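# Carry tube rack through self-closing door onto desk

## Task

Move the tube rack off the counter, through the door that swings shut by itself, and set it on the desk standing upright with each tube seated all the way down in a hole; the door must be closed at the end, neither the rack nor any tube may touch the floor, one or both robots may be used, the gripper must release the rack and the robot back away afterwards, and no robot may topple or be left leaning.

## Robot and tools

Robots: two identical Hello Robot Stretch 4 units, r1 and r2. Each has an omni-wheel base, a lift sliding on a vertical mast, an arm that telescopes forward, a three-joint wrist (yaw, pitch, roll) and a two-finger gripper. Each is about 1.6 m tall; the base rim lies within 0.23 m of the base origin. Cameras per robot: r1_head_camera, r1_head_left_camera, r1_head_right_camera, r1_wrist_camera, and the same four with the r2_ prefix.

Frames: the base frame sits on the floor under the base centre, x ahead, y to the left, z up. hand_pose is expressed in it and marks a point between the open fingertips; with all wrist joints at 0 its axes line up with the base frame, though the printed value may be slightly wrong. The odometry frame is the base frame as it was when the scene began. Each robot reports only in its own frames, so relative placement of r1 and r2 must be judged from images, lidar_m and wrist_depth_mm.

execute_actions: argument "actions" is a list holding one action (or none, which just returns state and images). The action is an object keyed by "r1" and/or "r2". Per robot you may give "base", "joints" or both, plus optional "pace" and "contact_limits"; alternatively "end_of_arm" by itself. Everything in one action starts at once and may finish at different times. Optional "cameras" lists which camera images to return (omitted, null or ["all"] = every camera; [] = none; an unknown name rejects the call).
- "base": exactly one key, a relative move from where the base last reported itself. {"translate_m": d} drives straight, metres, forward positive, -2 to 2. {"strafe_m": d} slides sideways, metres, left positive, -2 to 2. {"rotate_rad": d} spins in place, radians, counter-clockwise (left) positive, -3.2 to 3.2.
- "joints": absolute targets by name, each its own number: lift_m 0 to 1.2 (tolerance ±0.004); arm_m extension 0 to 0.55 (±0.004); wrist_yaw_rad -1.134 to 4.276 (0 straight ahead, positive leftward, 3.14 tucked back; above 3.4 the arm may obstruct); wrist_pitch_rad -1.117 to 4.259 (0 level, 1.57 pointing down; ±0.05); wrist_roll_rad -1.117 to 4.259 (0 = fingers level, positive turns the gripper clockwise viewed from behind; ±0.02); gripper_m fingertip gap -0.038 to 0.141 (negative means fingers squeeze each other; ±0.004). Targets past a range get clipped and the result notes it; any other bad value or unknown key rejects the whole call and nothing moves.
- "pace": "slow", "default", "fast" or "max"; base speed up to 0.1/0.3/0.4/0.6 m/s and turning up to 1/2/3/4 rad/s respectively, further capped when lift_m is above 0.2 (down to 0.3 m/s and 1 rad/s at 1.2).
- "contact_limits": {"arm_m": value} from 0 (gentlest) to 0.75 (firmest), default 0.5; the arm halts with contact_stop when it pushes harder.
- {"end_of_arm": "enable_torque"} re-powers any wrist or gripper motor that shut itself off.
No single action runs over 15 s. A robot or part you omit may still be driving toward a previous target. If a result reports a stop, later calls in that same reply are skipped.

wait: "seconds" 0 to 10; no new commands, returns state and images.
zoom_image: "camera" plus "region" [x0, y0, x1, y1] in pixels of that camera's latest full image, origin top-left, at most 504 by 504.
finished_scene: "scene" number; ends the scene permanently and reports success, so the goal must already hold.

Result lines: base_status and joint_status tell how each motion ended: "done" (base: wheels turned the commanded amount, slip included), "off_target" (stopped short, may still push), "contact_stop_at_<key>" (hit something; that part goes slack—lift can sag under load, wheels can roll), "limit_stop_at_<name>" (built-in limit), "limit_stop_at_tilt" (leaning over 6 degrees; lift, arm, wheels go slack until upright), "limit_stop_at_own_body" (self-collision; happens mainly with pitch below -0.2 and roll below -0.4 or above 4), "torque_fault" (wrist motor overloaded and went limp; needs enable_torque), "time_out". on_its_own describes what was not commanded; its "held at" is the held target, not the actual position. base_odometry counts wheel turns only; heading -3.142 to 3.142, left positive. If turned_by_wheels and turned_by_imu differ by over about 0.1 rad, something was hit or wheels slipped. base_tilt gives forward/right lean in degrees (positive in that direction, about 1.5 degree fixed bias). motor_effort is percent of maximum, positive toward larger joint values, peak in brackets; for wheel_0, wheel_1, wheel_2 positive turns the base right. Effort outside rest range suggests a load or contact. lidar_m: 12 distances in metres, 30-degree sectors starting straight ahead and going counter-clockwise (4th left, 7th rear, 10th right); "-" means nothing seen or closer than 0.25 m; it sees from about 0.15 m up, sees the other robot, misses glass and thin legs. wrist_depth_mm: 7×7 grid of median depths, 100 to 2000 mm, "-" if invalid.

Gripping: command gripper_m below the object's width; squeezing harder pulls it toward the wrist. Neither reading nor "done" proves a hold; a firm grip shows as a clear gripper_m effort change. Raise the lift if fingertips jam on a surface. To unfold the wrist at the start, send lift_m 0.4 with wrist_yaw_rad 0.

Avoid: robots pressing or bumping into each other (after touching, even millimetres more drive presses hard); turning or driving with over 1 kg held and arm_m above 0.2, especially at fast paces; strong sustained pushes with a high gripper; a level gripper carrying over about 2 kg; dropping or slamming the rack; letting it or its tubes reach the floor. If both robots carry the load together, their travel can differ by up to about 3 cm per metre, which strains the grip and can tip a robot. Loose objects may occasionally be nudged by outside pushes. Camera calibration lines give K, distortion and T_world_to_cam from the carrying robot's base frame, with small per-scene errors.

Each tool is called after "Request:" as a command line: name --argument value for each argument, lists and objects as JSON in quotes; but a table of rows of numbers goes row by row, as --pt "numbers of a row", without its own name.

## Session

Request:
execute_actions --actions '[]'

Scene clock: 0.00 s.
r1.base_odometry: x=+0.000 y=+0.000 heading=+0.000 (m, m, rad; r1's odometry frame)
r1.turned_by_wheels: +0.000 (rad since the last result)
r1.turned_by_imu: +0.000 (rad since the last result)
r1.base_tilt: forward=+0.1 right=-0.7 (deg)
r1.lidar_m: 1.19 1.25 0.95 0.88 0.95 0.96 0.92 0.96 1.46 1.60 1.73 2.18
r1.base_status: not commanded
r1.joint_positions: lift_m=+0.295 arm_m=-0.001 wrist_yaw_rad=+3.217 wrist_pitch_rad=+0.011 wrist_roll_rad=-0.019 gripper_m=+0.057
r1.joint_status: not commanded
r1.motor_effort: lift_m=+18 arm_m=-1 wrist_yaw_rad=-1 wrist_pitch_rad=-5 wrist_roll_rad=-1 gripper_m=-3 wheel_0=+0 wheel_1=+0 wheel_2=+0 (%)
r1.hand_pose: x=-0.1241 y=+0.0655 z=+0.4701 quat_wxyz=(-0.038, -0.005, -0.010, +0.999) (m; r1's base frame)
r1.wrist_depth_mm: - - 137 1098 1025 1008 991 / - - 137 1078 1042 1025 991 / - 110 138 1078 1078 1042 1008 / 147 143 187 1098 1078 1042 1025 / 211 1182 1138 1118 1078 1042 1008 / 212 1205 201 1138 203 1060 1042 / 208 991 1118 - 1098 1025 1008
r2.base_odometry: x=+0.000 y=+0.000 heading=+0.000 (m, m, rad; r2's odometry frame)
r2.turned_by_wheels: +0.000 (rad since the last result)
r2.turned_by_imu: +0.000 (rad since the last result)
r2.base_tilt: forward=+0.1 right=+0.6 (deg)
r2.lidar_m: 1.75 1.68 1.13 0.78 0.69 0.75 0.99 0.89 0.95 1.24 1.20 2.42
r2.base_status: not commanded
r2.joint_positions: lift_m=+0.252 arm_m=+0.002 wrist_yaw_rad=+3.136 wrist_pitch_rad=-0.004 wrist_roll_rad=+0.008 gripper_m=+0.057
r2.joint_status: not commanded
r2.motor_effort: lift_m=+18 arm_m=+0 wrist_yaw_rad=+1 wrist_pitch_rad=-7 wrist_roll_rad=-2 gripper_m=-2 wheel_0=+0 wheel_1=+0 wheel_2=+0 (%)
r2.hand_pose: x=-0.1147 y=+0.0891 z=+0.4312 quat_wxyz=(+0.003, +0.002, +0.004, +1.000) (m; r2's base frame)
r2.wrist_depth_mm: - 139 1118 1308 976 759 640 / - 126 1160 1281 946 768 647 / 105 137 197 1308 946 759 647 / 132 139 1060 1308 946 759 640 / 878 976 1118 1308 917 759 640 / 878 976 194 1255 198 750 640 / 891 946 1060 110 991 741 640
pictures: r1_head_camera, r1_head_left_camera, r1_head_right_camera, r1_wrist_camera, r2_head_camera, r2_head_left_camera, r2_head_right_camera, r2_wrist_camera
Images, in order (width x height): r1_head_camera 420x560, r1_head_left_camera 420x672, r1_head_right_camera 420x672, r1_wrist_camera 616x392, r2_head_camera 420x560, r2_head_left_camera 420x672, r2_head_right_camera 420x672, r2_wrist_camera 616x392.

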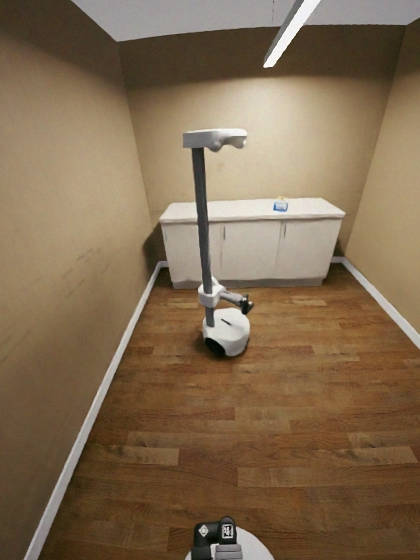

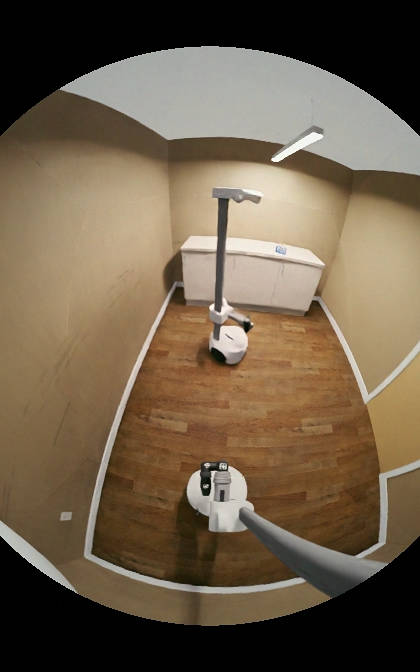

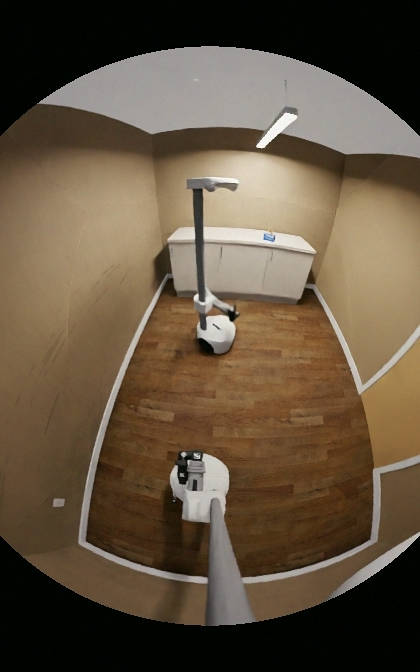

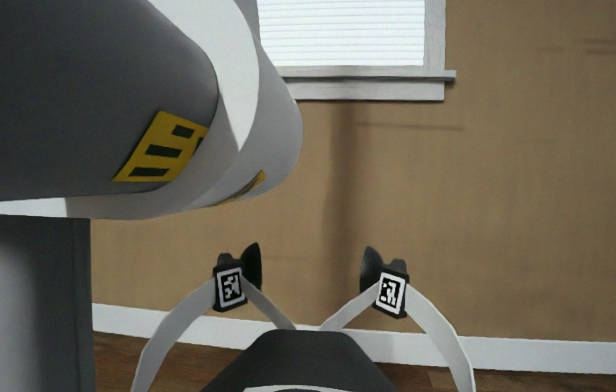

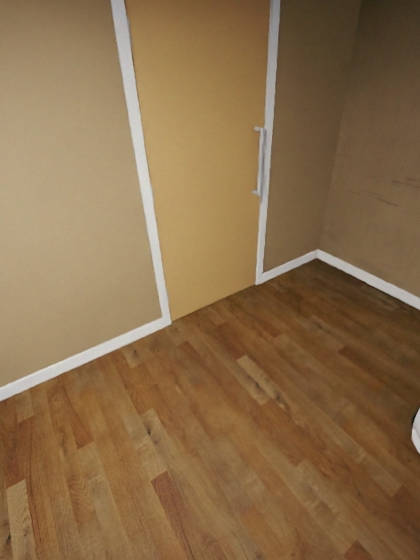

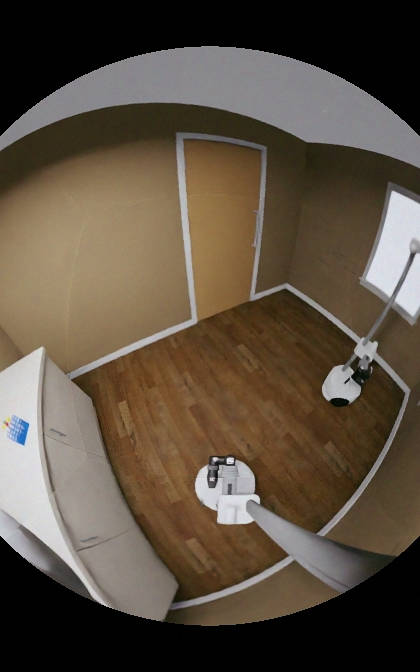

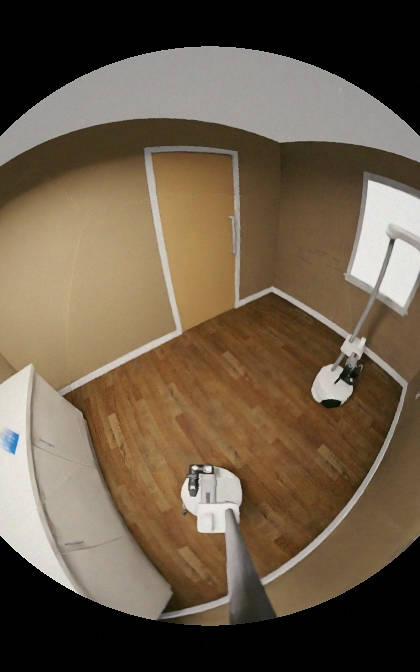

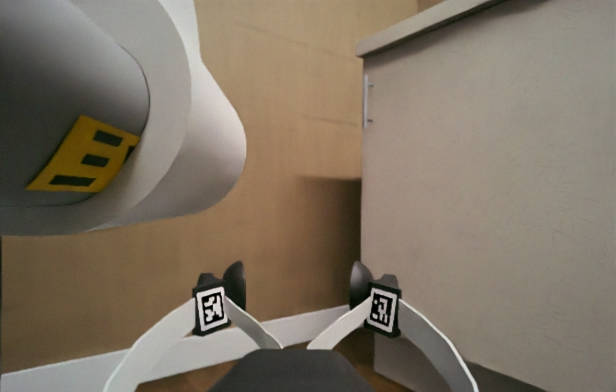

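Request:
execute_actions --actions '[{"r1":{"base":{"rotate_rad":-1.57},"joints":{"lift_m":0.85,"wrist_yaw_rad":0,"gripper_m":0.14}},"r2":{"base":{"rotate_rad":2.13},"joints":{"lift_m":0.95,"gripper_m":0.14}}}]' --cameras '["r1_head_camera","r1_wrist_camera","r2_head_camera"]'

Request:
execute_actions --actions '[{"r1":{"base":{"translate_m":0.6}},"r2":{"base":{"strafe_m":-0.6},"joints":{"wrist_yaw_rad":0,"wrist_pitch_rad":0.4}}}]' --cameras '["r1_head_camera","r1_wrist_camera","r2_head_camera","r2_wrist_camera","r1_head_left_camera"]'

Scene clock: 8.47 s.
r1.base_odometry: x=+0.000 y=+0.000 heading=-1.570 (m, m, rad; r1's odometry frame)
r1.turned_by_wheels: -1.570 (rad since the last result)
r1.turned_by_imu: -1.598 (rad since the last result)
r1.base_tilt: forward=-0.2 right=-0.6 (deg)
r1.lidar_m: 1.61 1.77 2.21 1.20 1.26 0.94 0.91 0.94 0.94 0.91 0.98 1.43
r1.base_status: done
r1.joint_positions: lift_m=+0.850 arm_m=-0.001 wrist_yaw_rad=+0.000 wrist_pitch_rad=+0.011 wrist_roll_rad=-0.019 gripper_m=+0.140
r1.joint_status: all done
r1.motor_effort: lift_m=+22(24) arm_m=+0(0) wrist_yaw_rad=+2(3) wrist_pitch_rad=-5(5) wrist_roll_rad=-1(1) gripper_m=+2(1) wheel_0=+2(7) wheel_1=+2(8) wheel_2=+1(6) (%)
r1.hand_pose: x=+0.4586 y=-0.0873 z=+1.0247 quat_wxyz=(+1.000, -0.009, +0.006, +0.000) (m; r1's base frame)
r1.wrist_depth_mm: 1576 1464 1464 1499 1464 1397 1397 / 1576 1537 1499 1464 1464 1430 1464 / 1499 1499 1576 1499 1430 1464 1397 / 1576 1576 1499 1537 1499 1430 1397 / 1537 1576 1537 1499 1499 1499 1430 / 1618 1576 1499 1576 1499 1499 1397 / 1618 1618 1537 - 1499 1499 1366
r2.base_odometry: x=+0.000 y=+0.000 heading=+2.130 (m, m, rad; r2's odometry frame)
r2.turned_by_wheels: +2.130 (rad since the last result)
r2.turned_by_imu: +2.115 (rad since the last result)
r2.base_tilt: forward=+0.1 right=+0.7 (deg)
r2.lidar_m: 0.72 0.75 1.00 0.91 0.96 1.30 1.21 2.48 1.77 1.66 1.09 0.76
r2.base_status: done
r2.joint_positions: lift_m=+0.950 arm_m=+0.002 wrist_yaw_rad=+3.136 wrist_pitch_rad=-0.004 wrist_roll_rad=+0.008 gripper_m=+0.140
r2.joint_status: all done
r2.motor_effort: lift_m=+22(24) arm_m=-1(0) wrist_yaw_rad=+1(2) wrist_pitch_rad=-7(7) wrist_roll_rad=+1(1) gripper_m=+0(3) wheel_0=+0(7) wheel_1=+0(9) wheel_2=+0(5) (%)
r2.hand_pose: x=-0.1147 y=+0.0891 z=+1.1290 quat_wxyz=(+0.003, +0.002, +0.004, +1.000) (m; r2's base frame)
r2.wrist_depth_mm: - 139 - - - 1576 1138 / - 126 1366 - - 1537 1118 / 105 136 197 - - 1618 1160 / 132 139 1464 - - 1576 1118 / - - - - - 1537 1138 / - 202 - - - 1336 1138 / - - - 110 - 1464 1138
pictures: r1_head_camera, r1_wrist_camera, r2_head_camera
camera_calibration (this result's frames):
r1_wrist_camera: T_world_to_cam=[[0.0207351, -0.998622, 0.0482031, -0.143345], [-0.0678118, -0.0495071, -0.996469, 1.09551], [0.997483, 0.0173931, -0.068745, -0.154738], [0, 0, 0, 1]] pos_world=[0.231609, -0.0862204, 1.08791]
Images, in order (width x height): r1_head_camera 420x560, r1_wrist_camera 616x392, r2_head_camera 420x560.

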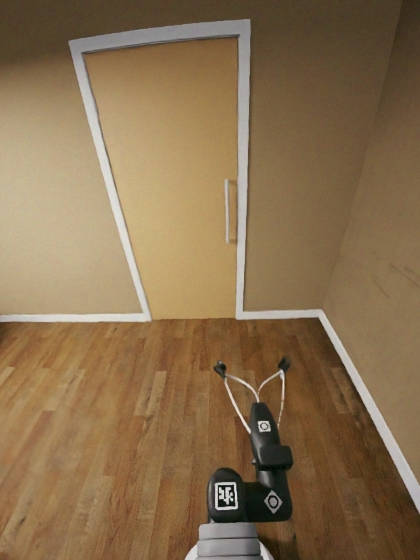

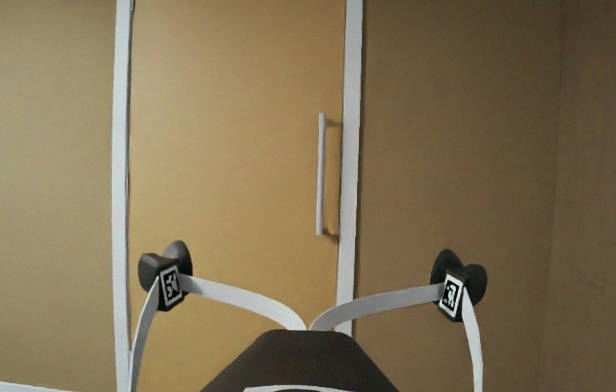

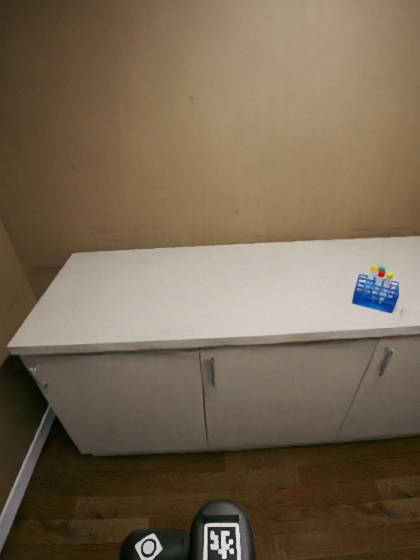

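Scene clock: 11.93 s.
r1.base_odometry: x=+0.001 y=-0.600 heading=-1.569 (m, m, rad; r1's odometry frame)
r1.turned_by_wheels: +0.000 (rad since the last result)
r1.turned_by_imu: +0.000 (rad since the last result)
r1.base_tilt: forward=-0.1 right=-0.7 (deg)
r1.lidar_m: 0.98 1.13 1.58 1.12 2.10 1.57 1.53 1.34 0.96 0.92 1.03 1.09
r1.base_status: done
r1.joint_positions: lift_m=+0.850 arm_m=-0.001 wrist_yaw_rad=+0.000 wrist_pitch_rad=+0.011 wrist_roll_rad=-0.019 gripper_m=+0.140
r1.joint_status: not commanded
r1.motor_effort: lift_m=+21(22) arm_m=-1(1) wrist_yaw_rad=+2(2) wrist_pitch_rad=-6(5) wrist_roll_rad=+0(1) gripper_m=+2(3) wheel_0=+1(6) wheel_1=+3(6) wheel_2=+0(14) (%)
r1.hand_pose: x=+0.4586 y=-0.0874 z=+1.0248 quat_wxyz=(+1.000, -0.009, +0.006, +0.000) (m; r1's base frame)
r1.wrist_depth_mm: 891 878 866 831 831 820 820 / 904 866 878 854 831 842 820 / 904 891 878 866 854 842 842 / 917 891 878 878 854 854 842 / 917 917 891 878 866 842 854 / 917 904 904 891 878 866 854 / 917 917 904 - 878 854 866
r2.base_odometry: x=+0.509 y=+0.318 heading=+2.130 (m, m, rad; r2's odometry frame)
r2.turned_by_wheels: +0.000 (rad since the last result)
r2.turned_by_imu: +0.002 (rad since the last result)
r2.base_tilt: forward=+0.2 right=+0.7 (deg)
r2.lidar_m: 0.74 0.76 1.04 1.53 1.58 2.10 1.17 1.46 1.11 1.06 1.11 0.79
r2.base_status: done
r2.joint_positions: lift_m=+0.950 arm_m=+0.002 wrist_yaw_rad=+0.000 wrist_pitch_rad=+0.402 wrist_roll_rad=+0.008 gripper_m=+0.140
r2.joint_status: all done
r2.motor_effort: lift_m=+21(22) arm_m=+0(0) wrist_yaw_rad=+1(6) wrist_pitch_rad=-6(6) wrist_roll_rad=-1(1) gripper_m=+0(0) wheel_0=+0(7) wheel_1=-1(9) wheel_2=+0(2) (%)
r2.hand_pose: x=+0.4388 y=-0.0873 z=+1.0150 quat_wxyz=(+0.980, +0.004, +0.200, -0.001) (m; r2's base frame)
r2.wrist_depth_mm: 1008 1008 1008 1025 1042 1042 1060 / 1060 1060 1078 1098 1118 1138 1118 / 904 891 627 917 904 1160 1182 / 591 603 603 609 609 615 668 / 580 580 591 603 615 615 640 / 615 201 615 640 634 654 1255 / 661 668 676 110 715 715 1308
pictures: r1_head_camera, r1_head_left_camera, r1_wrist_camera, r2_head_camera, r2_wrist_camera
camera_calibration (this result's frames):
r1_wrist_camera: T_world_to_cam=[[0.0203822, -0.99863, 0.048203, -0.143289], [-0.0678293, -0.0494831, -0.996469, 1.09559], [0.997489, 0.0170406, -0.0687449, -0.154733], [0, 0, 0, 1]] pos_world=[0.231579, -0.0862422, 1.08799]
r2_wrist_camera: T_world_to_cam=[[-0.0226227, -0.999633, -0.0148804, -0.0674306], [-0.376404, 0.0223055, -0.926187, 1.16574], [0.92618, -0.0153518, -0.37677, 0.202461], [0, 0, 0, 1]] pos_world=[0.249749, -0.0903002, 1.15497]
Images, in order (width x height): r1_head_camera 420x560, r1_head_left_camera 420x672, r1_wrist_camera 616x392, r2_head_camera 420x560, r2_wrist_camera 616x392.

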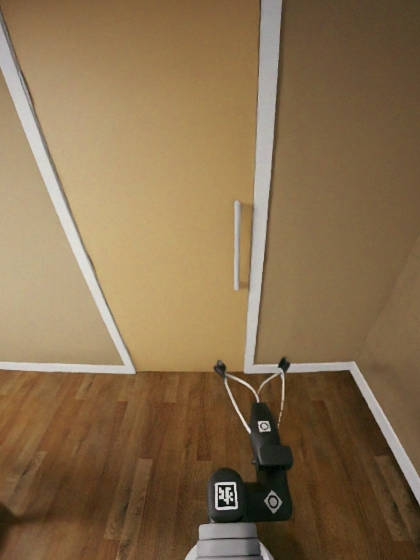

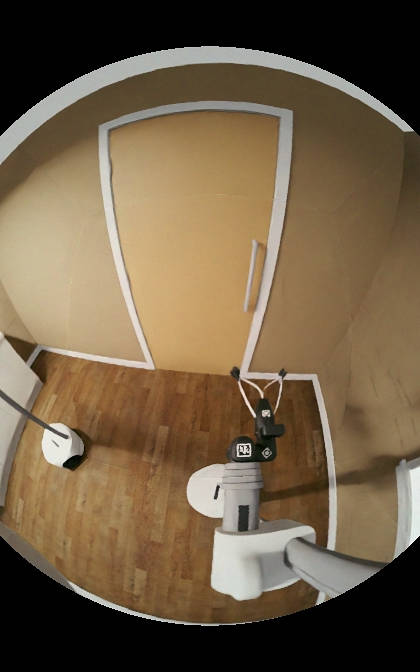

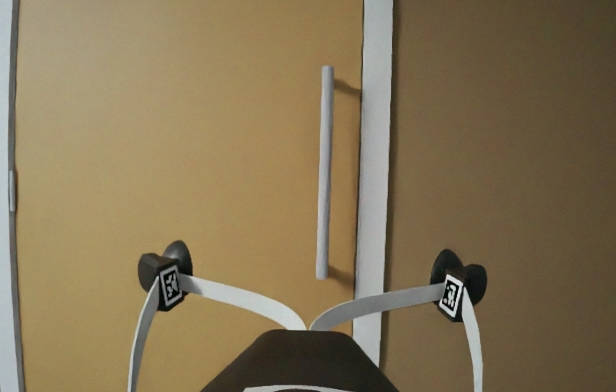

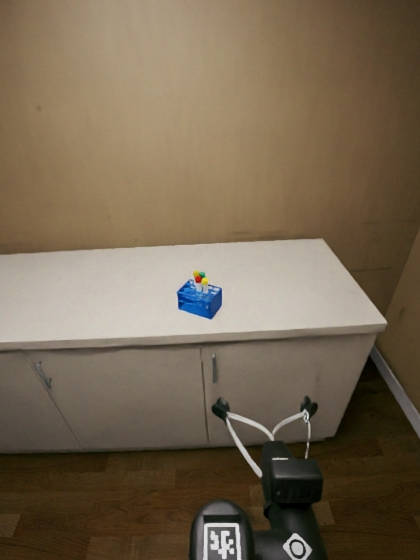

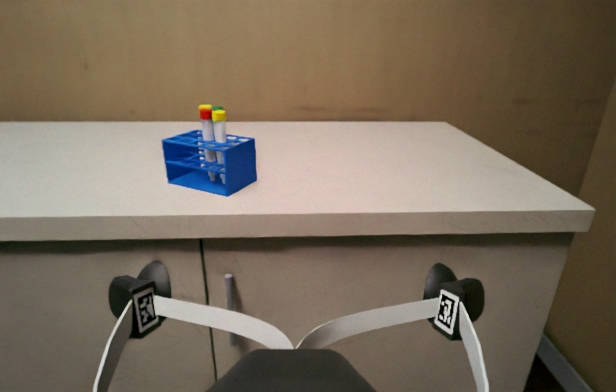

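Request:
execute_actions --actions '[{"r1":{"base":{"translate_m":0.4},"joints":{"gripper_m":0.1}},"r2":{"base":{"rotate_rad":-0.49},"joints":{"wrist_pitch_rad":0,"lift_m":0.82,"gripper_m":0.141}}}]' --cameras '[]'

Request:
execute_actions --actions '[{"r1":{"base":{"strafe_m":-0.02}},"r2":{"base":{"strafe_m":0.56}}}]' --cameras '["r1_head_camera","r1_wrist_camera","r2_head_camera","r2_wrist_camera"]'

Scene clock: 23.53 s.
r1.base_odometry: x=+0.002 y=-1.000 heading=-1.569 (m, m, rad; r1's odometry frame)
r1.turned_by_wheels: +0.001 (rad since the last result)
r1.turned_by_imu: +0.000 (rad since the last result)
r1.base_tilt: forward=+0.0 right=-0.6 (deg)
r1.lidar_m: 0.60 0.70 0.99 1.20 1.19 1.99 1.91 1.33 1.02 0.97 0.92 0.65
r1.base_status: done
r1.joint_positions: lift_m=+0.850 arm_m=-0.001 wrist_yaw_rad=+0.000 wrist_pitch_rad=+0.011 wrist_roll_rad=-0.019 gripper_m=+0.100
r1.joint_status: all done
r1.motor_effort: lift_m=+21(21) arm_m=+0(1) wrist_yaw_rad=+0(1) wrist_pitch_rad=-5(5) wrist_roll_rad=+0(0) gripper_m=-4(3) wheel_0=+3(5) wheel_1=+4(8) wheel_2=+1(14) (%)
r1.hand_pose: x=+0.4586 y=-0.0874 z=+1.0248 quat_wxyz=(+1.000, -0.009, +0.006, +0.000) (m; r1's base frame)
r1.wrist_depth_mm: 466 462 455 449 442 436 433 / 473 462 455 455 442 439 436 / 473 466 462 452 452 442 439 / 480 473 466 462 452 449 445 / 488 480 466 469 462 452 449 / 488 480 473 397 220 455 449 / 492 488 477 - 452 459 452
r2.base_odometry: x=+0.509 y=+0.318 heading=+1.640 (m, m, rad; r2's odometry frame)
r2.turned_by_wheels: -0.490 (rad since the last result)
r2.turned_by_imu: -0.487 (rad since the last result)
r2.base_tilt: forward=+0.1 right=+0.7 (deg)
r2.lidar_m: 0.75 0.73 0.77 1.09 1.52 1.59 2.23 1.21 1.21 1.10 1.08 1.14
r2.base_status: done
r2.joint_positions: lift_m=+0.820 arm_m=+0.002 wrist_yaw_rad=+0.000 wrist_pitch_rad=+0.003 wrist_roll_rad=+0.008 gripper_m=+0.141
r2.joint_status: all done
r2.motor_effort: lift_m=+13(20) arm_m=+0(0) wrist_yaw_rad=+1(0) wrist_pitch_rad=-8(13) wrist_roll_rad=+2(0) gripper_m=+0(1) wheel_0=+0(1) wheel_1=+2(8) wheel_2=+0(5) (%)
r2.hand_pose: x=+0.4618 y=-0.0874 z=+0.9978 quat_wxyz=(+1.000, +0.004, +0.001, +0.000) (m; r2's base frame)
r2.wrist_depth_mm: 1008 1098 1229 1430 1255 960 809 / 991 1118 1229 1397 1229 976 809 / 991 1098 1255 1397 1229 976 798 / 1008 1098 1255 1397 1229 960 809 / 866 878 891 1397 1205 976 820 / 504 200 597 699 1118 216 809 / 504 559 615 110 1229 931 809
pictures: none
No camera images: the call's "cameras" was empty. Leave "cameras" out to get every camera's image.

Scene clock: 26.73 s.
r1.base_odometry: x=-0.018 y=-1.000 heading=-1.569 (m, m, rad; r1's odometry frame)
r1.turned_by_wheels: +0.000 (rad since the last result)
r1.turned_by_imu: +0.000 (rad since the last result)
r1.base_tilt: forward=+0.1 right=-0.7 (deg)
r1.lidar_m: 0.59 0.70 0.98 2.13 1.68 1.97 1.92 1.32 1.00 0.96 0.90 0.65
r1.base_status: done
r1.joint_positions: lift_m=+0.850 arm_m=-0.001 wrist_yaw_rad=+0.000 wrist_pitch_rad=+0.011 wrist_roll_rad=-0.019 gripper_m=+0.100
r1.joint_status: not commanded
r1.motor_effort: lift_m=+21(21) arm_m=-1(1) wrist_yaw_rad=+0(2) wrist_pitch_rad=-5(5) wrist_roll_rad=-1(1) gripper_m=-1(4) wheel_0=-2(12) wheel_1=-2(9) wheel_2=+0(2) (%)
r1.hand_pose: x=+0.4586 y=-0.0874 z=+1.0248 quat_wxyz=(+1.000, -0.009, +0.006, +0.000) (m; r1's base frame)
r1.wrist_depth_mm: 466 462 455 445 430 433 433 / 469 462 462 455 433 439 436 / 477 462 455 455 439 445 436 / 477 473 466 455 442 449 442 / 477 480 466 466 442 449 442 / 484 477 473 392 220 455 449 / 488 477 477 - 455 462 452
r2.base_odometry: x=-0.050 y=+0.279 heading=+1.640 (m, m, rad; r2's odometry frame)
r2.turned_by_wheels: +0.000 (rad since the last result)
r2.turned_by_imu: -0.002 (rad since the last result)
r2.base_tilt: forward=+0.1 right=+0.7 (deg)
r2.lidar_m: 0.47 0.45 0.48 0.68 1.04 1.09 1.48 2.62 1.67 1.64 1.56 0.67
r2.base_status: done
r2.joint_positions: lift_m=+0.820 arm_m=+0.002 wrist_yaw_rad=+0.000 wrist_pitch_rad=+0.003 wrist_roll_rad=+0.008 gripper_m=+0.141
r2.joint_status: not commanded
r2.motor_effort: lift_m=+13(13) arm_m=-1(0) wrist_yaw_rad=+1(1) wrist_pitch_rad=-7(9) wrist_roll_rad=-1(1) gripper_m=+1(0) wheel_0=+0(9) wheel_1=+0(9) wheel_2=+1(1) (%)
r2.hand_pose: x=+0.4618 y=-0.0874 z=+0.9978 quat_wxyz=(+1.000, +0.004, +0.001, +0.000) (m; r2's base frame)
r2.wrist_depth_mm: 778 854 960 1098 1281 1430 1255 / 778 854 960 1118 1281 1430 1255 / 778 854 960 1098 1281 1430 1229 / 778 854 976 1098 1255 1430 1255 / 768 842 891 525 917 1366 1182 / 459 200 469 469 427 216 654 / 312 306 325 110 449 535 668
pictures: r1_head_camera, r1_wrist_camera, r2_head_camera, r2_wrist_camera
camera_calibration (this result's frames):
r1_wrist_camera: T_world_to_cam=[[0.0203521, -0.99863, 0.0482032, -0.143284], [-0.0678309, -0.0494813, -0.996469, 1.09559], [0.997489, 0.0170106, -0.068745, -0.154733], [0, 0, 0, 1]] pos_world=[0.231576, -0.086244, 1.08799]
r2_wrist_camera: T_world_to_cam=[[-0.0152404, -0.999628, -0.0226318, -0.0628942], [0.0133405, 0.0224291, -0.999659, 1.05178], [0.999795, -0.0155372, 0.0129937, -0.248239], [0, 0, 0, 1]] pos_world=[0.233198, -0.0903181, 1.05322]
Images, in order (width x height): r1_head_camera 420x560, r1_wrist_camera 616x392, r2_head_camera 420x560, r2_wrist_camera 616x392.

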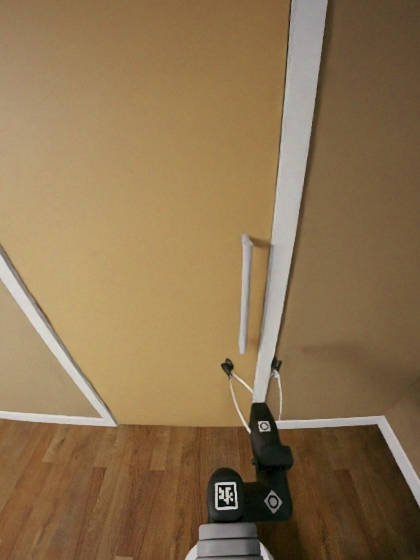

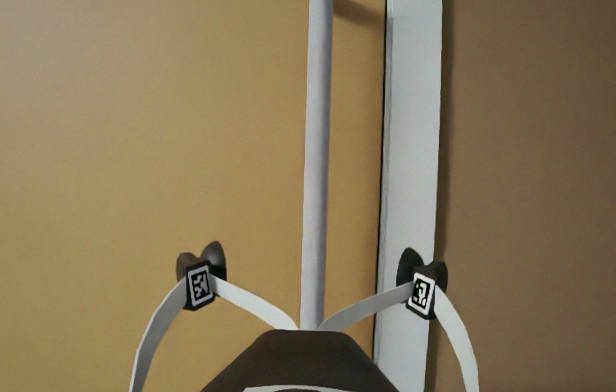

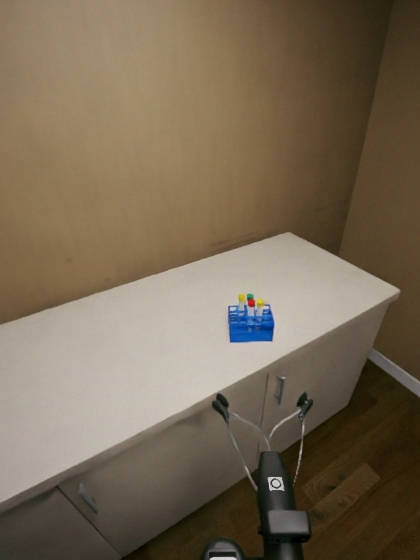

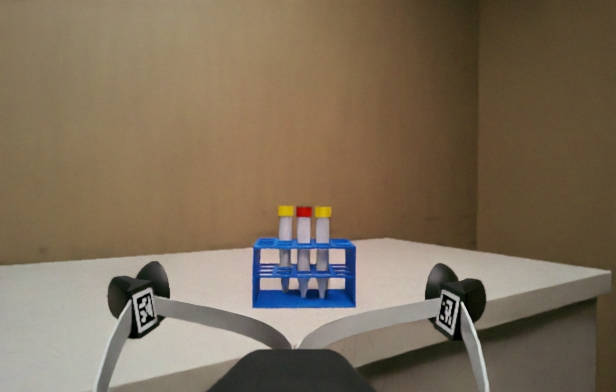

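Request:
execute_actions --actions '[{"r1":{"joints":{"arm_m":0.15}},"r2":{"base":{"strafe_m":-0.006},"joints":{"lift_m":0.782,"arm_m":0.19}}}]' --cameras '["r1_head_camera","r1_wrist_camera","r2_head_camera","r2_wrist_camera"]'

Scene clock: 31.03 s.
r1.base_odometry: x=-0.018 y=-1.000 heading=-1.569 (m, m, rad; r1's odometry frame)
r1.turned_by_wheels: +0.000 (rad since the last result)
r1.turned_by_imu: +0.000 (rad since the last result)
r1.base_tilt: forward=+0.1 right=-0.7 (deg)
r1.lidar_m: 0.60 0.68 0.98 2.04 1.65 2.00 1.90 1.31 0.99 0.95 0.90 0.67
r1.base_status: not commanded
r1.joint_positions: lift_m=+0.850 arm_m=+0.149 wrist_yaw_rad=+0.000 wrist_pitch_rad=+0.011 wrist_roll_rad=-0.019 gripper_m=+0.100
r1.joint_status: all done
r1.motor_effort: lift_m=+21(21) arm_m=+6(6) wrist_yaw_rad=+1(1) wrist_pitch_rad=-5(5) wrist_roll_rad=-1(1) gripper_m=+0(1) wheel_0=-2(2) wheel_1=-1(1) wheel_2=+0(0) (%)
r1.hand_pose: x=+0.6083 y=-0.0874 z=+1.0248 quat_wxyz=(+1.000, -0.009, +0.005, +0.000) (m; r1's base frame)
r1.wrist_depth_mm: 309 307 306 298 294 279 287 / 314 309 306 301 298 282 290 / 315 312 309 304 300 285 293 / 319 317 312 307 303 287 296 / 325 320 315 310 306 290 298 / 327 322 315 236 220 293 301 / 329 325 319 - 310 296 304
r2.base_odometry: x=-0.044 y=+0.280 heading=+1.640 (m, m, rad; r2's odometry frame)
r2.turned_by_wheels: +0.000 (rad since the last result)
r2.turned_by_imu: +0.000 (rad since the last result)
r2.base_tilt: forward=+0.1 right=+0.7 (deg)
r2.lidar_m: 0.48 0.44 0.49 0.67 1.04 1.10 1.53 2.63 1.67 1.64 1.55 0.65
r2.base_status: done
r2.joint_positions: lift_m=+0.782 arm_m=+0.189 wrist_yaw_rad=+0.000 wrist_pitch_rad=+0.002 wrist_roll_rad=+0.008 gripper_m=+0.141
r2.joint_status: all done
r2.motor_effort: lift_m=+13(13) arm_m=+7(9) wrist_yaw_rad=+1(2) wrist_pitch_rad=-7(8) wrist_roll_rad=+0(0) gripper_m=-1(0) wheel_0=+0(7) wheel_1=+2(3) wheel_2=+0(1) (%)
r2.hand_pose: x=+0.6481 y=-0.0874 z=+0.9599 quat_wxyz=(+1.000, +0.004, +0.001, +0.000) (m; r2's base frame)
r2.wrist_depth_mm: 647 715 798 917 1060 1281 1160 / 640 715 798 917 1060 1255 1182 / 654 723 809 904 1060 1281 1160 / 640 723 809 343 1060 1229 1138 / 627 640 473 317 559 676 891 / 332 200 285 319 286 215 347 / 225 220 228 110 230 259 314
pictures: r1_head_camera, r1_wrist_camera, r2_head_camera, r2_wrist_camera
camera_calibration (this result's frames):
r1_wrist_camera: T_world_to_cam=[[0.0204426, -0.998628, 0.048204, -0.14636], [-0.0677785, -0.0494874, -0.996472, 1.10573], [0.997491, 0.0171033, -0.0686972, -0.304109], [0, 0, 0, 1]] pos_world=[0.381283, -0.0862383, 1.088]
r2_wrist_camera: T_world_to_cam=[[-0.0152711, -0.999627, -0.0226376, -0.0608984], [0.0137174, 0.0224287, -0.999654, 1.01119], [0.999789, -0.0155764, 0.0133698, -0.434319], [0, 0, 0, 1]] pos_world=[0.419427, -0.0903205, 1.01527]
Images, in order (width x height): r1_head_camera 420x560, r1_wrist_camera 616x392, r2_head_camera 420x560, r2_wrist_camera 616x392.

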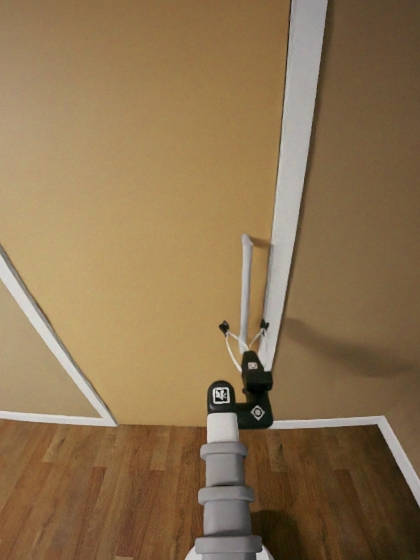

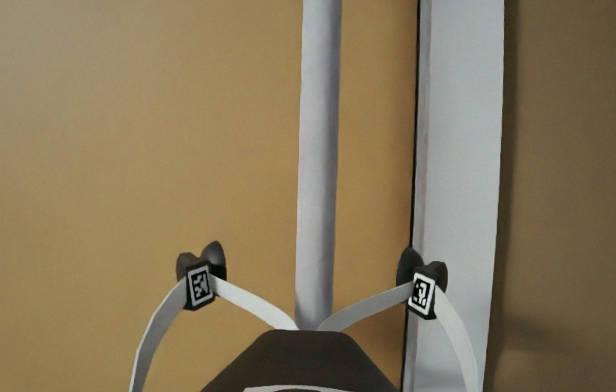

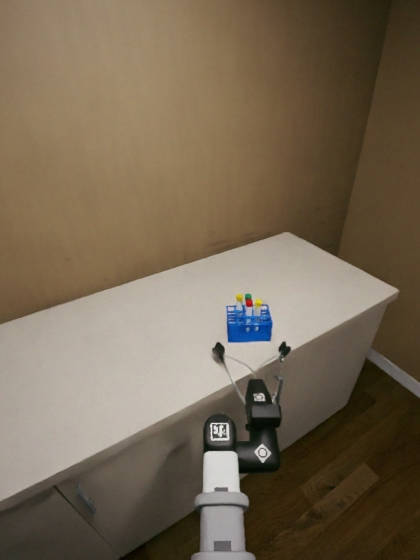

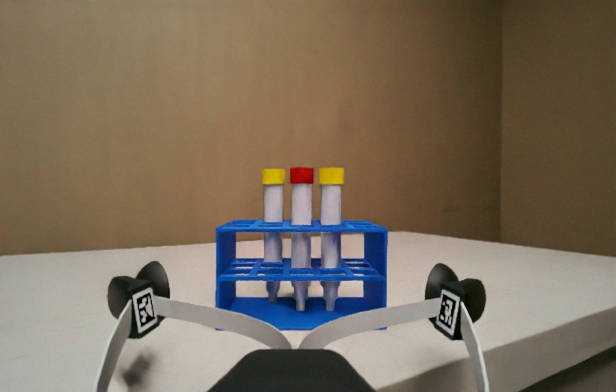

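Request:
execute_actions --actions '[{"r1":{"joints":{"arm_m":0.165,"gripper_m":-0.02}},"r2":{"joints":{"arm_m":0.28}}}]' --cameras '["r1_head_camera","r1_wrist_camera","r2_head_camera","r2_wrist_camera"]'

Request:
execute_actions --actions '[{"r1":{"base":{"translate_m":-0.15},"pace":"slow"},"r2":{"joints":{"gripper_m":0.07}}}]' --cameras '["r1_head_camera","r1_wrist_camera","r2_head_camera","r2_wrist_camera"]'

Scene clock: 35.93 s.
r1.base_odometry: x=-0.018 y=-1.000 heading=-1.569 (m, m, rad; r1's odometry frame)
r1.turned_by_wheels: +0.000 (rad since the last result)
r1.turned_by_imu: +0.000 (rad since the last result)
r1.base_tilt: forward=+0.0 right=-0.6 (deg)
r1.lidar_m: 0.56 0.70 0.97 2.06 1.67 1.99 1.93 1.31 1.00 0.95 0.90 0.68
r1.base_status: not commanded
r1.joint_positions: lift_m=+0.850 arm_m=+0.164 wrist_yaw_rad=+0.000 wrist_pitch_rad=+0.011 wrist_roll_rad=-0.019 gripper_m=-0.019
r1.joint_status: all done
r1.motor_effort: lift_m=+21(21) arm_m=+4(3) wrist_yaw_rad=+0(5) wrist_pitch_rad=-5(5) wrist_roll_rad=+0(1) gripper_m=-24(28) wheel_0=-2(2) wheel_1=-2(1) wheel_2=+0(0) (%)
r1.hand_pose: x=+0.6238 y=-0.0873 z=+1.0248 quat_wxyz=(+1.000, -0.009, +0.006, +0.000) (m; r1's base frame)
r1.wrist_depth_mm: 289 287 283 276 274 264 276 / 294 287 282 278 276 268 274 / 294 290 285 216 277 270 278 / 297 293 290 216 281 271 281 / 300 296 290 216 282 273 285 / 304 297 193 213 186 278 285 / 307 300 297 - 287 279 287
r2.base_odometry: x=-0.044 y=+0.280 heading=+1.640 (m, m, rad; r2's odometry frame)
r2.turned_by_wheels: +0.000 (rad since the last result)
r2.turned_by_imu: +0.000 (rad since the last result)
r2.base_tilt: forward=+0.2 right=+0.6 (deg)
r2.lidar_m: 0.47 0.44 0.46 0.68 1.04 1.09 1.54 2.63 1.67 1.64 1.54 0.66
r2.base_status: not commanded
r2.joint_positions: lift_m=+0.782 arm_m=+0.279 wrist_yaw_rad=+0.000 wrist_pitch_rad=+0.002 wrist_roll_rad=+0.008 gripper_m=+0.141
r2.joint_status: all done
r2.motor_effort: lift_m=+13(13) arm_m=+8(8) wrist_yaw_rad=+2(2) wrist_pitch_rad=-7(6) wrist_roll_rad=-2(1) gripper_m=-1(1) wheel_0=+0(0) wheel_1=+2(2) wheel_2=+0(0) (%)
r2.hand_pose: x=+0.7381 y=-0.0874 z=+0.9599 quat_wxyz=(+1.000, +0.004, +0.001, +0.000) (m; r2's base frame)
r2.wrist_depth_mm: 585 640 723 831 960 1160 1118 / 585 640 723 831 960 1160 1118 / 591 640 732 809 960 1160 1118 / 591 654 723 230 976 1138 1118 / 569 634 254 229 273 676 1060 / 329 200 214 228 214 216 342 / 224 219 215 110 220 216 230
pictures: r1_head_camera, r1_wrist_camera, r2_head_camera, r2_wrist_camera
camera_calibration (this result's frames):
r1_wrist_camera: T_world_to_cam=[[0.0206731, -0.998624, 0.0482025, -0.146752], [-0.0678463, -0.0495029, -0.996467, 1.1068], [0.997482, 0.0173297, -0.0687763, -0.319443], [0, 0, 0, 1]] pos_world=[0.396765, -0.0862243, 1.08799]
r2_wrist_camera: T_world_to_cam=[[-0.0153342, -0.999626, -0.0226379, -0.0594952], [0.013734, 0.0224279, -0.999654, 1.00995], [0.999788, -0.0156398, 0.013385, -0.524324], [0, 0, 0, 1]] pos_world=[0.50943, -0.0903243, 1.01527]
Images, in order (width x height): r1_head_camera 420x560, r1_wrist_camera 616x392, r2_head_camera 420x560, r2_wrist_camera 616x392.

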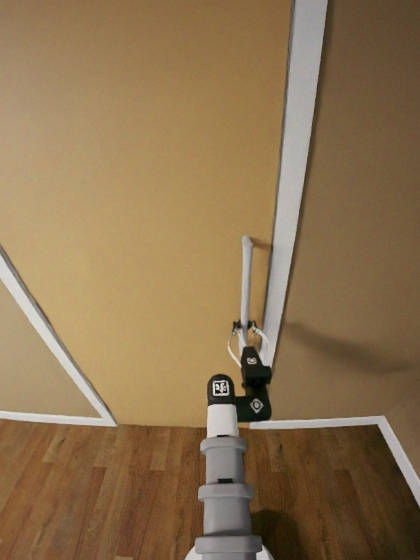

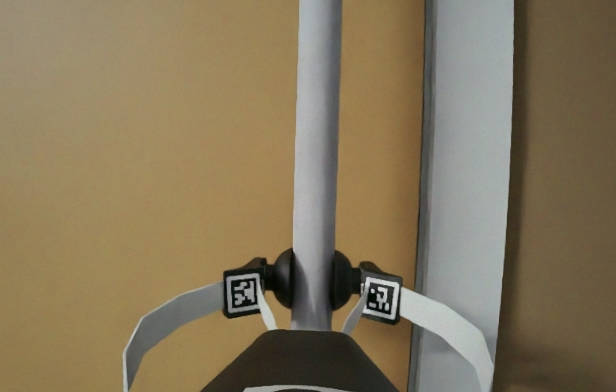

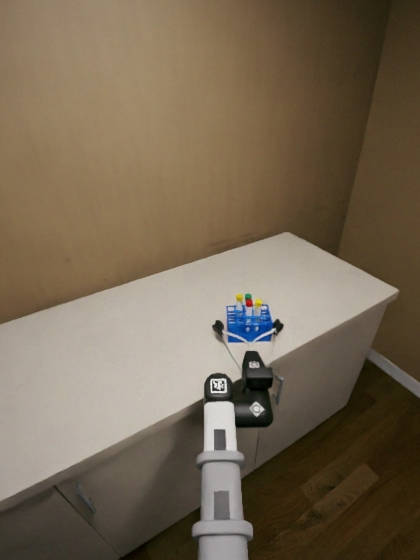

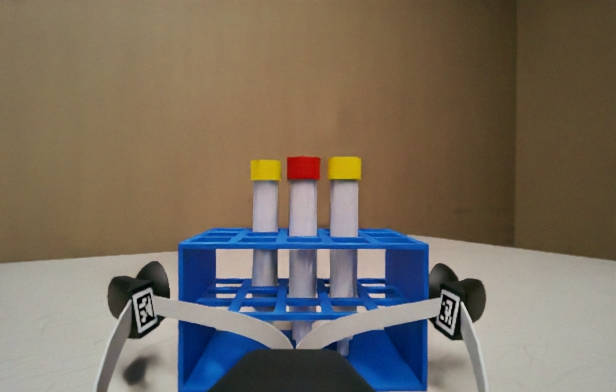

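Scene clock: 38.70 s.
r1.base_odometry: x=-0.019 y=-0.850 heading=-1.567 (m, m, rad; r1's odometry frame)
r1.turned_by_wheels: +0.002 (rad since the last result)
r1.turned_by_imu: +0.004 (rad since the last result)
r1.base_tilt: forward=+0.0 right=-0.8 (deg)
r1.lidar_m: 0.58 0.73 1.19 1.99 1.59 1.83 1.75 1.29 0.96 0.95 1.02 0.81
r1.base_status: done
r1.joint_positions: lift_m=+0.850 arm_m=+0.165 wrist_yaw_rad=+0.022 wrist_pitch_rad=+0.011 wrist_roll_rad=-0.019 gripper_m=-0.019
r1.joint_status: not commanded
r1.on_its_own: wrist_yaw_rad is at rest, and its effort (-61) is outside its rest range (-13 to +13)
r1.motor_effort: lift_m=+21(21) arm_m=+3(3) wrist_yaw_rad=-61(62) wrist_pitch_rad=-6(6) wrist_roll_rad=-1(1) gripper_m=-26(28) wheel_0=+10(11) wheel_1=+1(6) wheel_2=+16(22) (%)
r1.hand_pose: x=+0.6257 y=-0.0811 z=+1.0248 quat_wxyz=(+1.000, -0.010, +0.005, +0.011) (m; r1's base frame)
r1.wrist_depth_mm: 357 329 304 273 266 407 399 / 359 330 304 273 267 410 407 / 359 334 307 279 270 415 410 / 364 336 310 281 271 424 415 / 373 342 310 216 274 421 415 / 375 336 189 216 187 430 424 / 379 342 319 - 277 427 424
r2.base_odometry: x=-0.044 y=+0.280 heading=+1.640 (m, m, rad; r2's odometry frame)
r2.turned_by_wheels: +0.000 (rad since the last result)
r2.turned_by_imu: +0.000 (rad since the last result)
r2.base_tilt: forward=+0.1 right=+0.6 (deg)
r2.lidar_m: 0.50 0.46 0.48 0.68 1.05 1.09 1.52 2.63 1.61 1.63 1.56 0.67
r2.base_status: not commanded
r2.joint_positions: lift_m=+0.782 arm_m=+0.279 wrist_yaw_rad=+0.000 wrist_pitch_rad=+0.002 wrist_roll_rad=+0.008 gripper_m=+0.070
r2.joint_status: all done
r2.motor_effort: lift_m=+13(13) arm_m=+8(8) wrist_yaw_rad=+1(2) wrist_pitch_rad=-7(7) wrist_roll_rad=+0(1) gripper_m=-18(18) wheel_0=+0(0) wheel_1=+2(2) wheel_2=+0(0) (%)
r2.hand_pose: x=+0.7381 y=-0.0874 z=+0.9599 quat_wxyz=(+1.000, +0.004, +0.001, +0.000) (m; r2's base frame)
r2.wrist_depth_mm: 585 647 723 831 960 1138 1118 / 585 654 723 820 976 1138 1118 / 585 654 732 820 976 1138 1118 / 585 647 715 213 960 1138 1118 / 574 627 225 211 237 661 1042 / 329 181 204 211 206 196 343 / 209 211 194 110 196 215 229
pictures: r1_head_camera, r1_wrist_camera, r2_head_camera, r2_wrist_camera
camera_calibration (this result's frames):
r1_wrist_camera: T_world_to_cam=[[0.0420529, -0.997952, 0.0482015, -0.153925], [-0.066903, -0.0509486, -0.996458, 1.10648], [0.996873, 0.0386791, -0.0689085, -0.319258], [0, 0, 0, 1]] pos_world=[0.39876, -0.0848877, 1.08798]
r2_wrist_camera: T_world_to_cam=[[-0.0153363, -0.999626, -0.0226361, -0.059496], [0.0136319, 0.0224276, -0.999656, 1.01], [0.999789, -0.0156396, 0.0132829, -0.524226], [0, 0, 0, 1]] pos_world=[0.509435, -0.0903243, 1.01527]
Images, in order (width x height): r1_head_camera 420x560, r1_wrist_camera 616x392, r2_head_camera 420x560, r2_wrist_camera 616x392.

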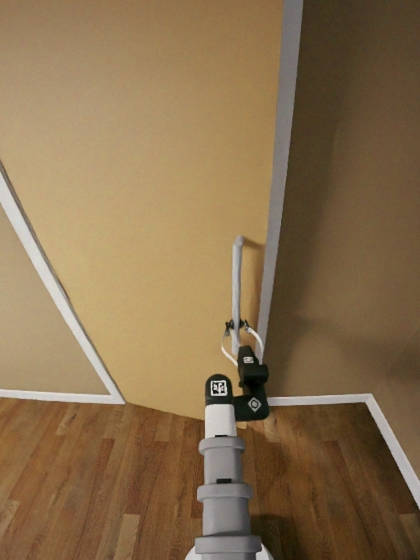

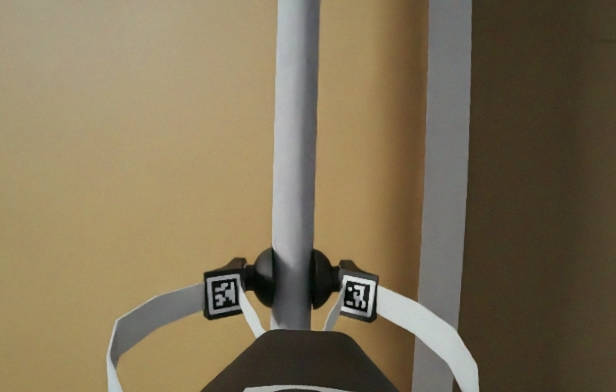

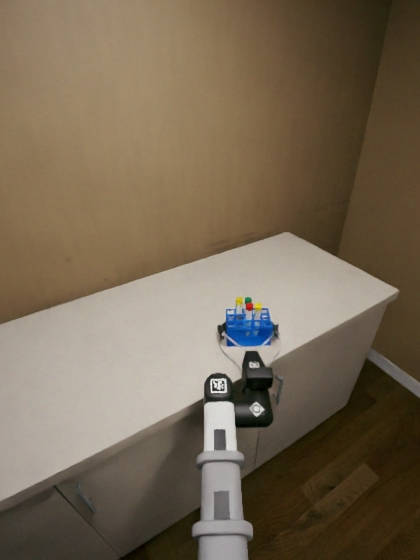

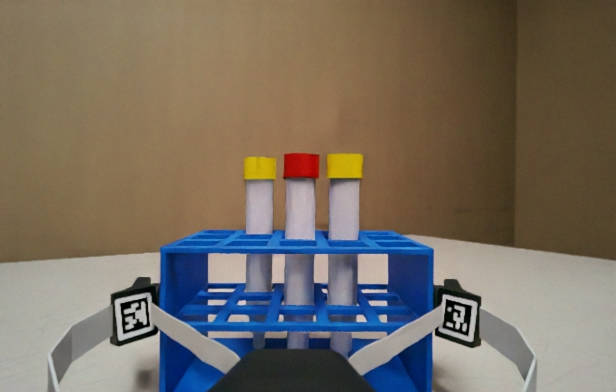

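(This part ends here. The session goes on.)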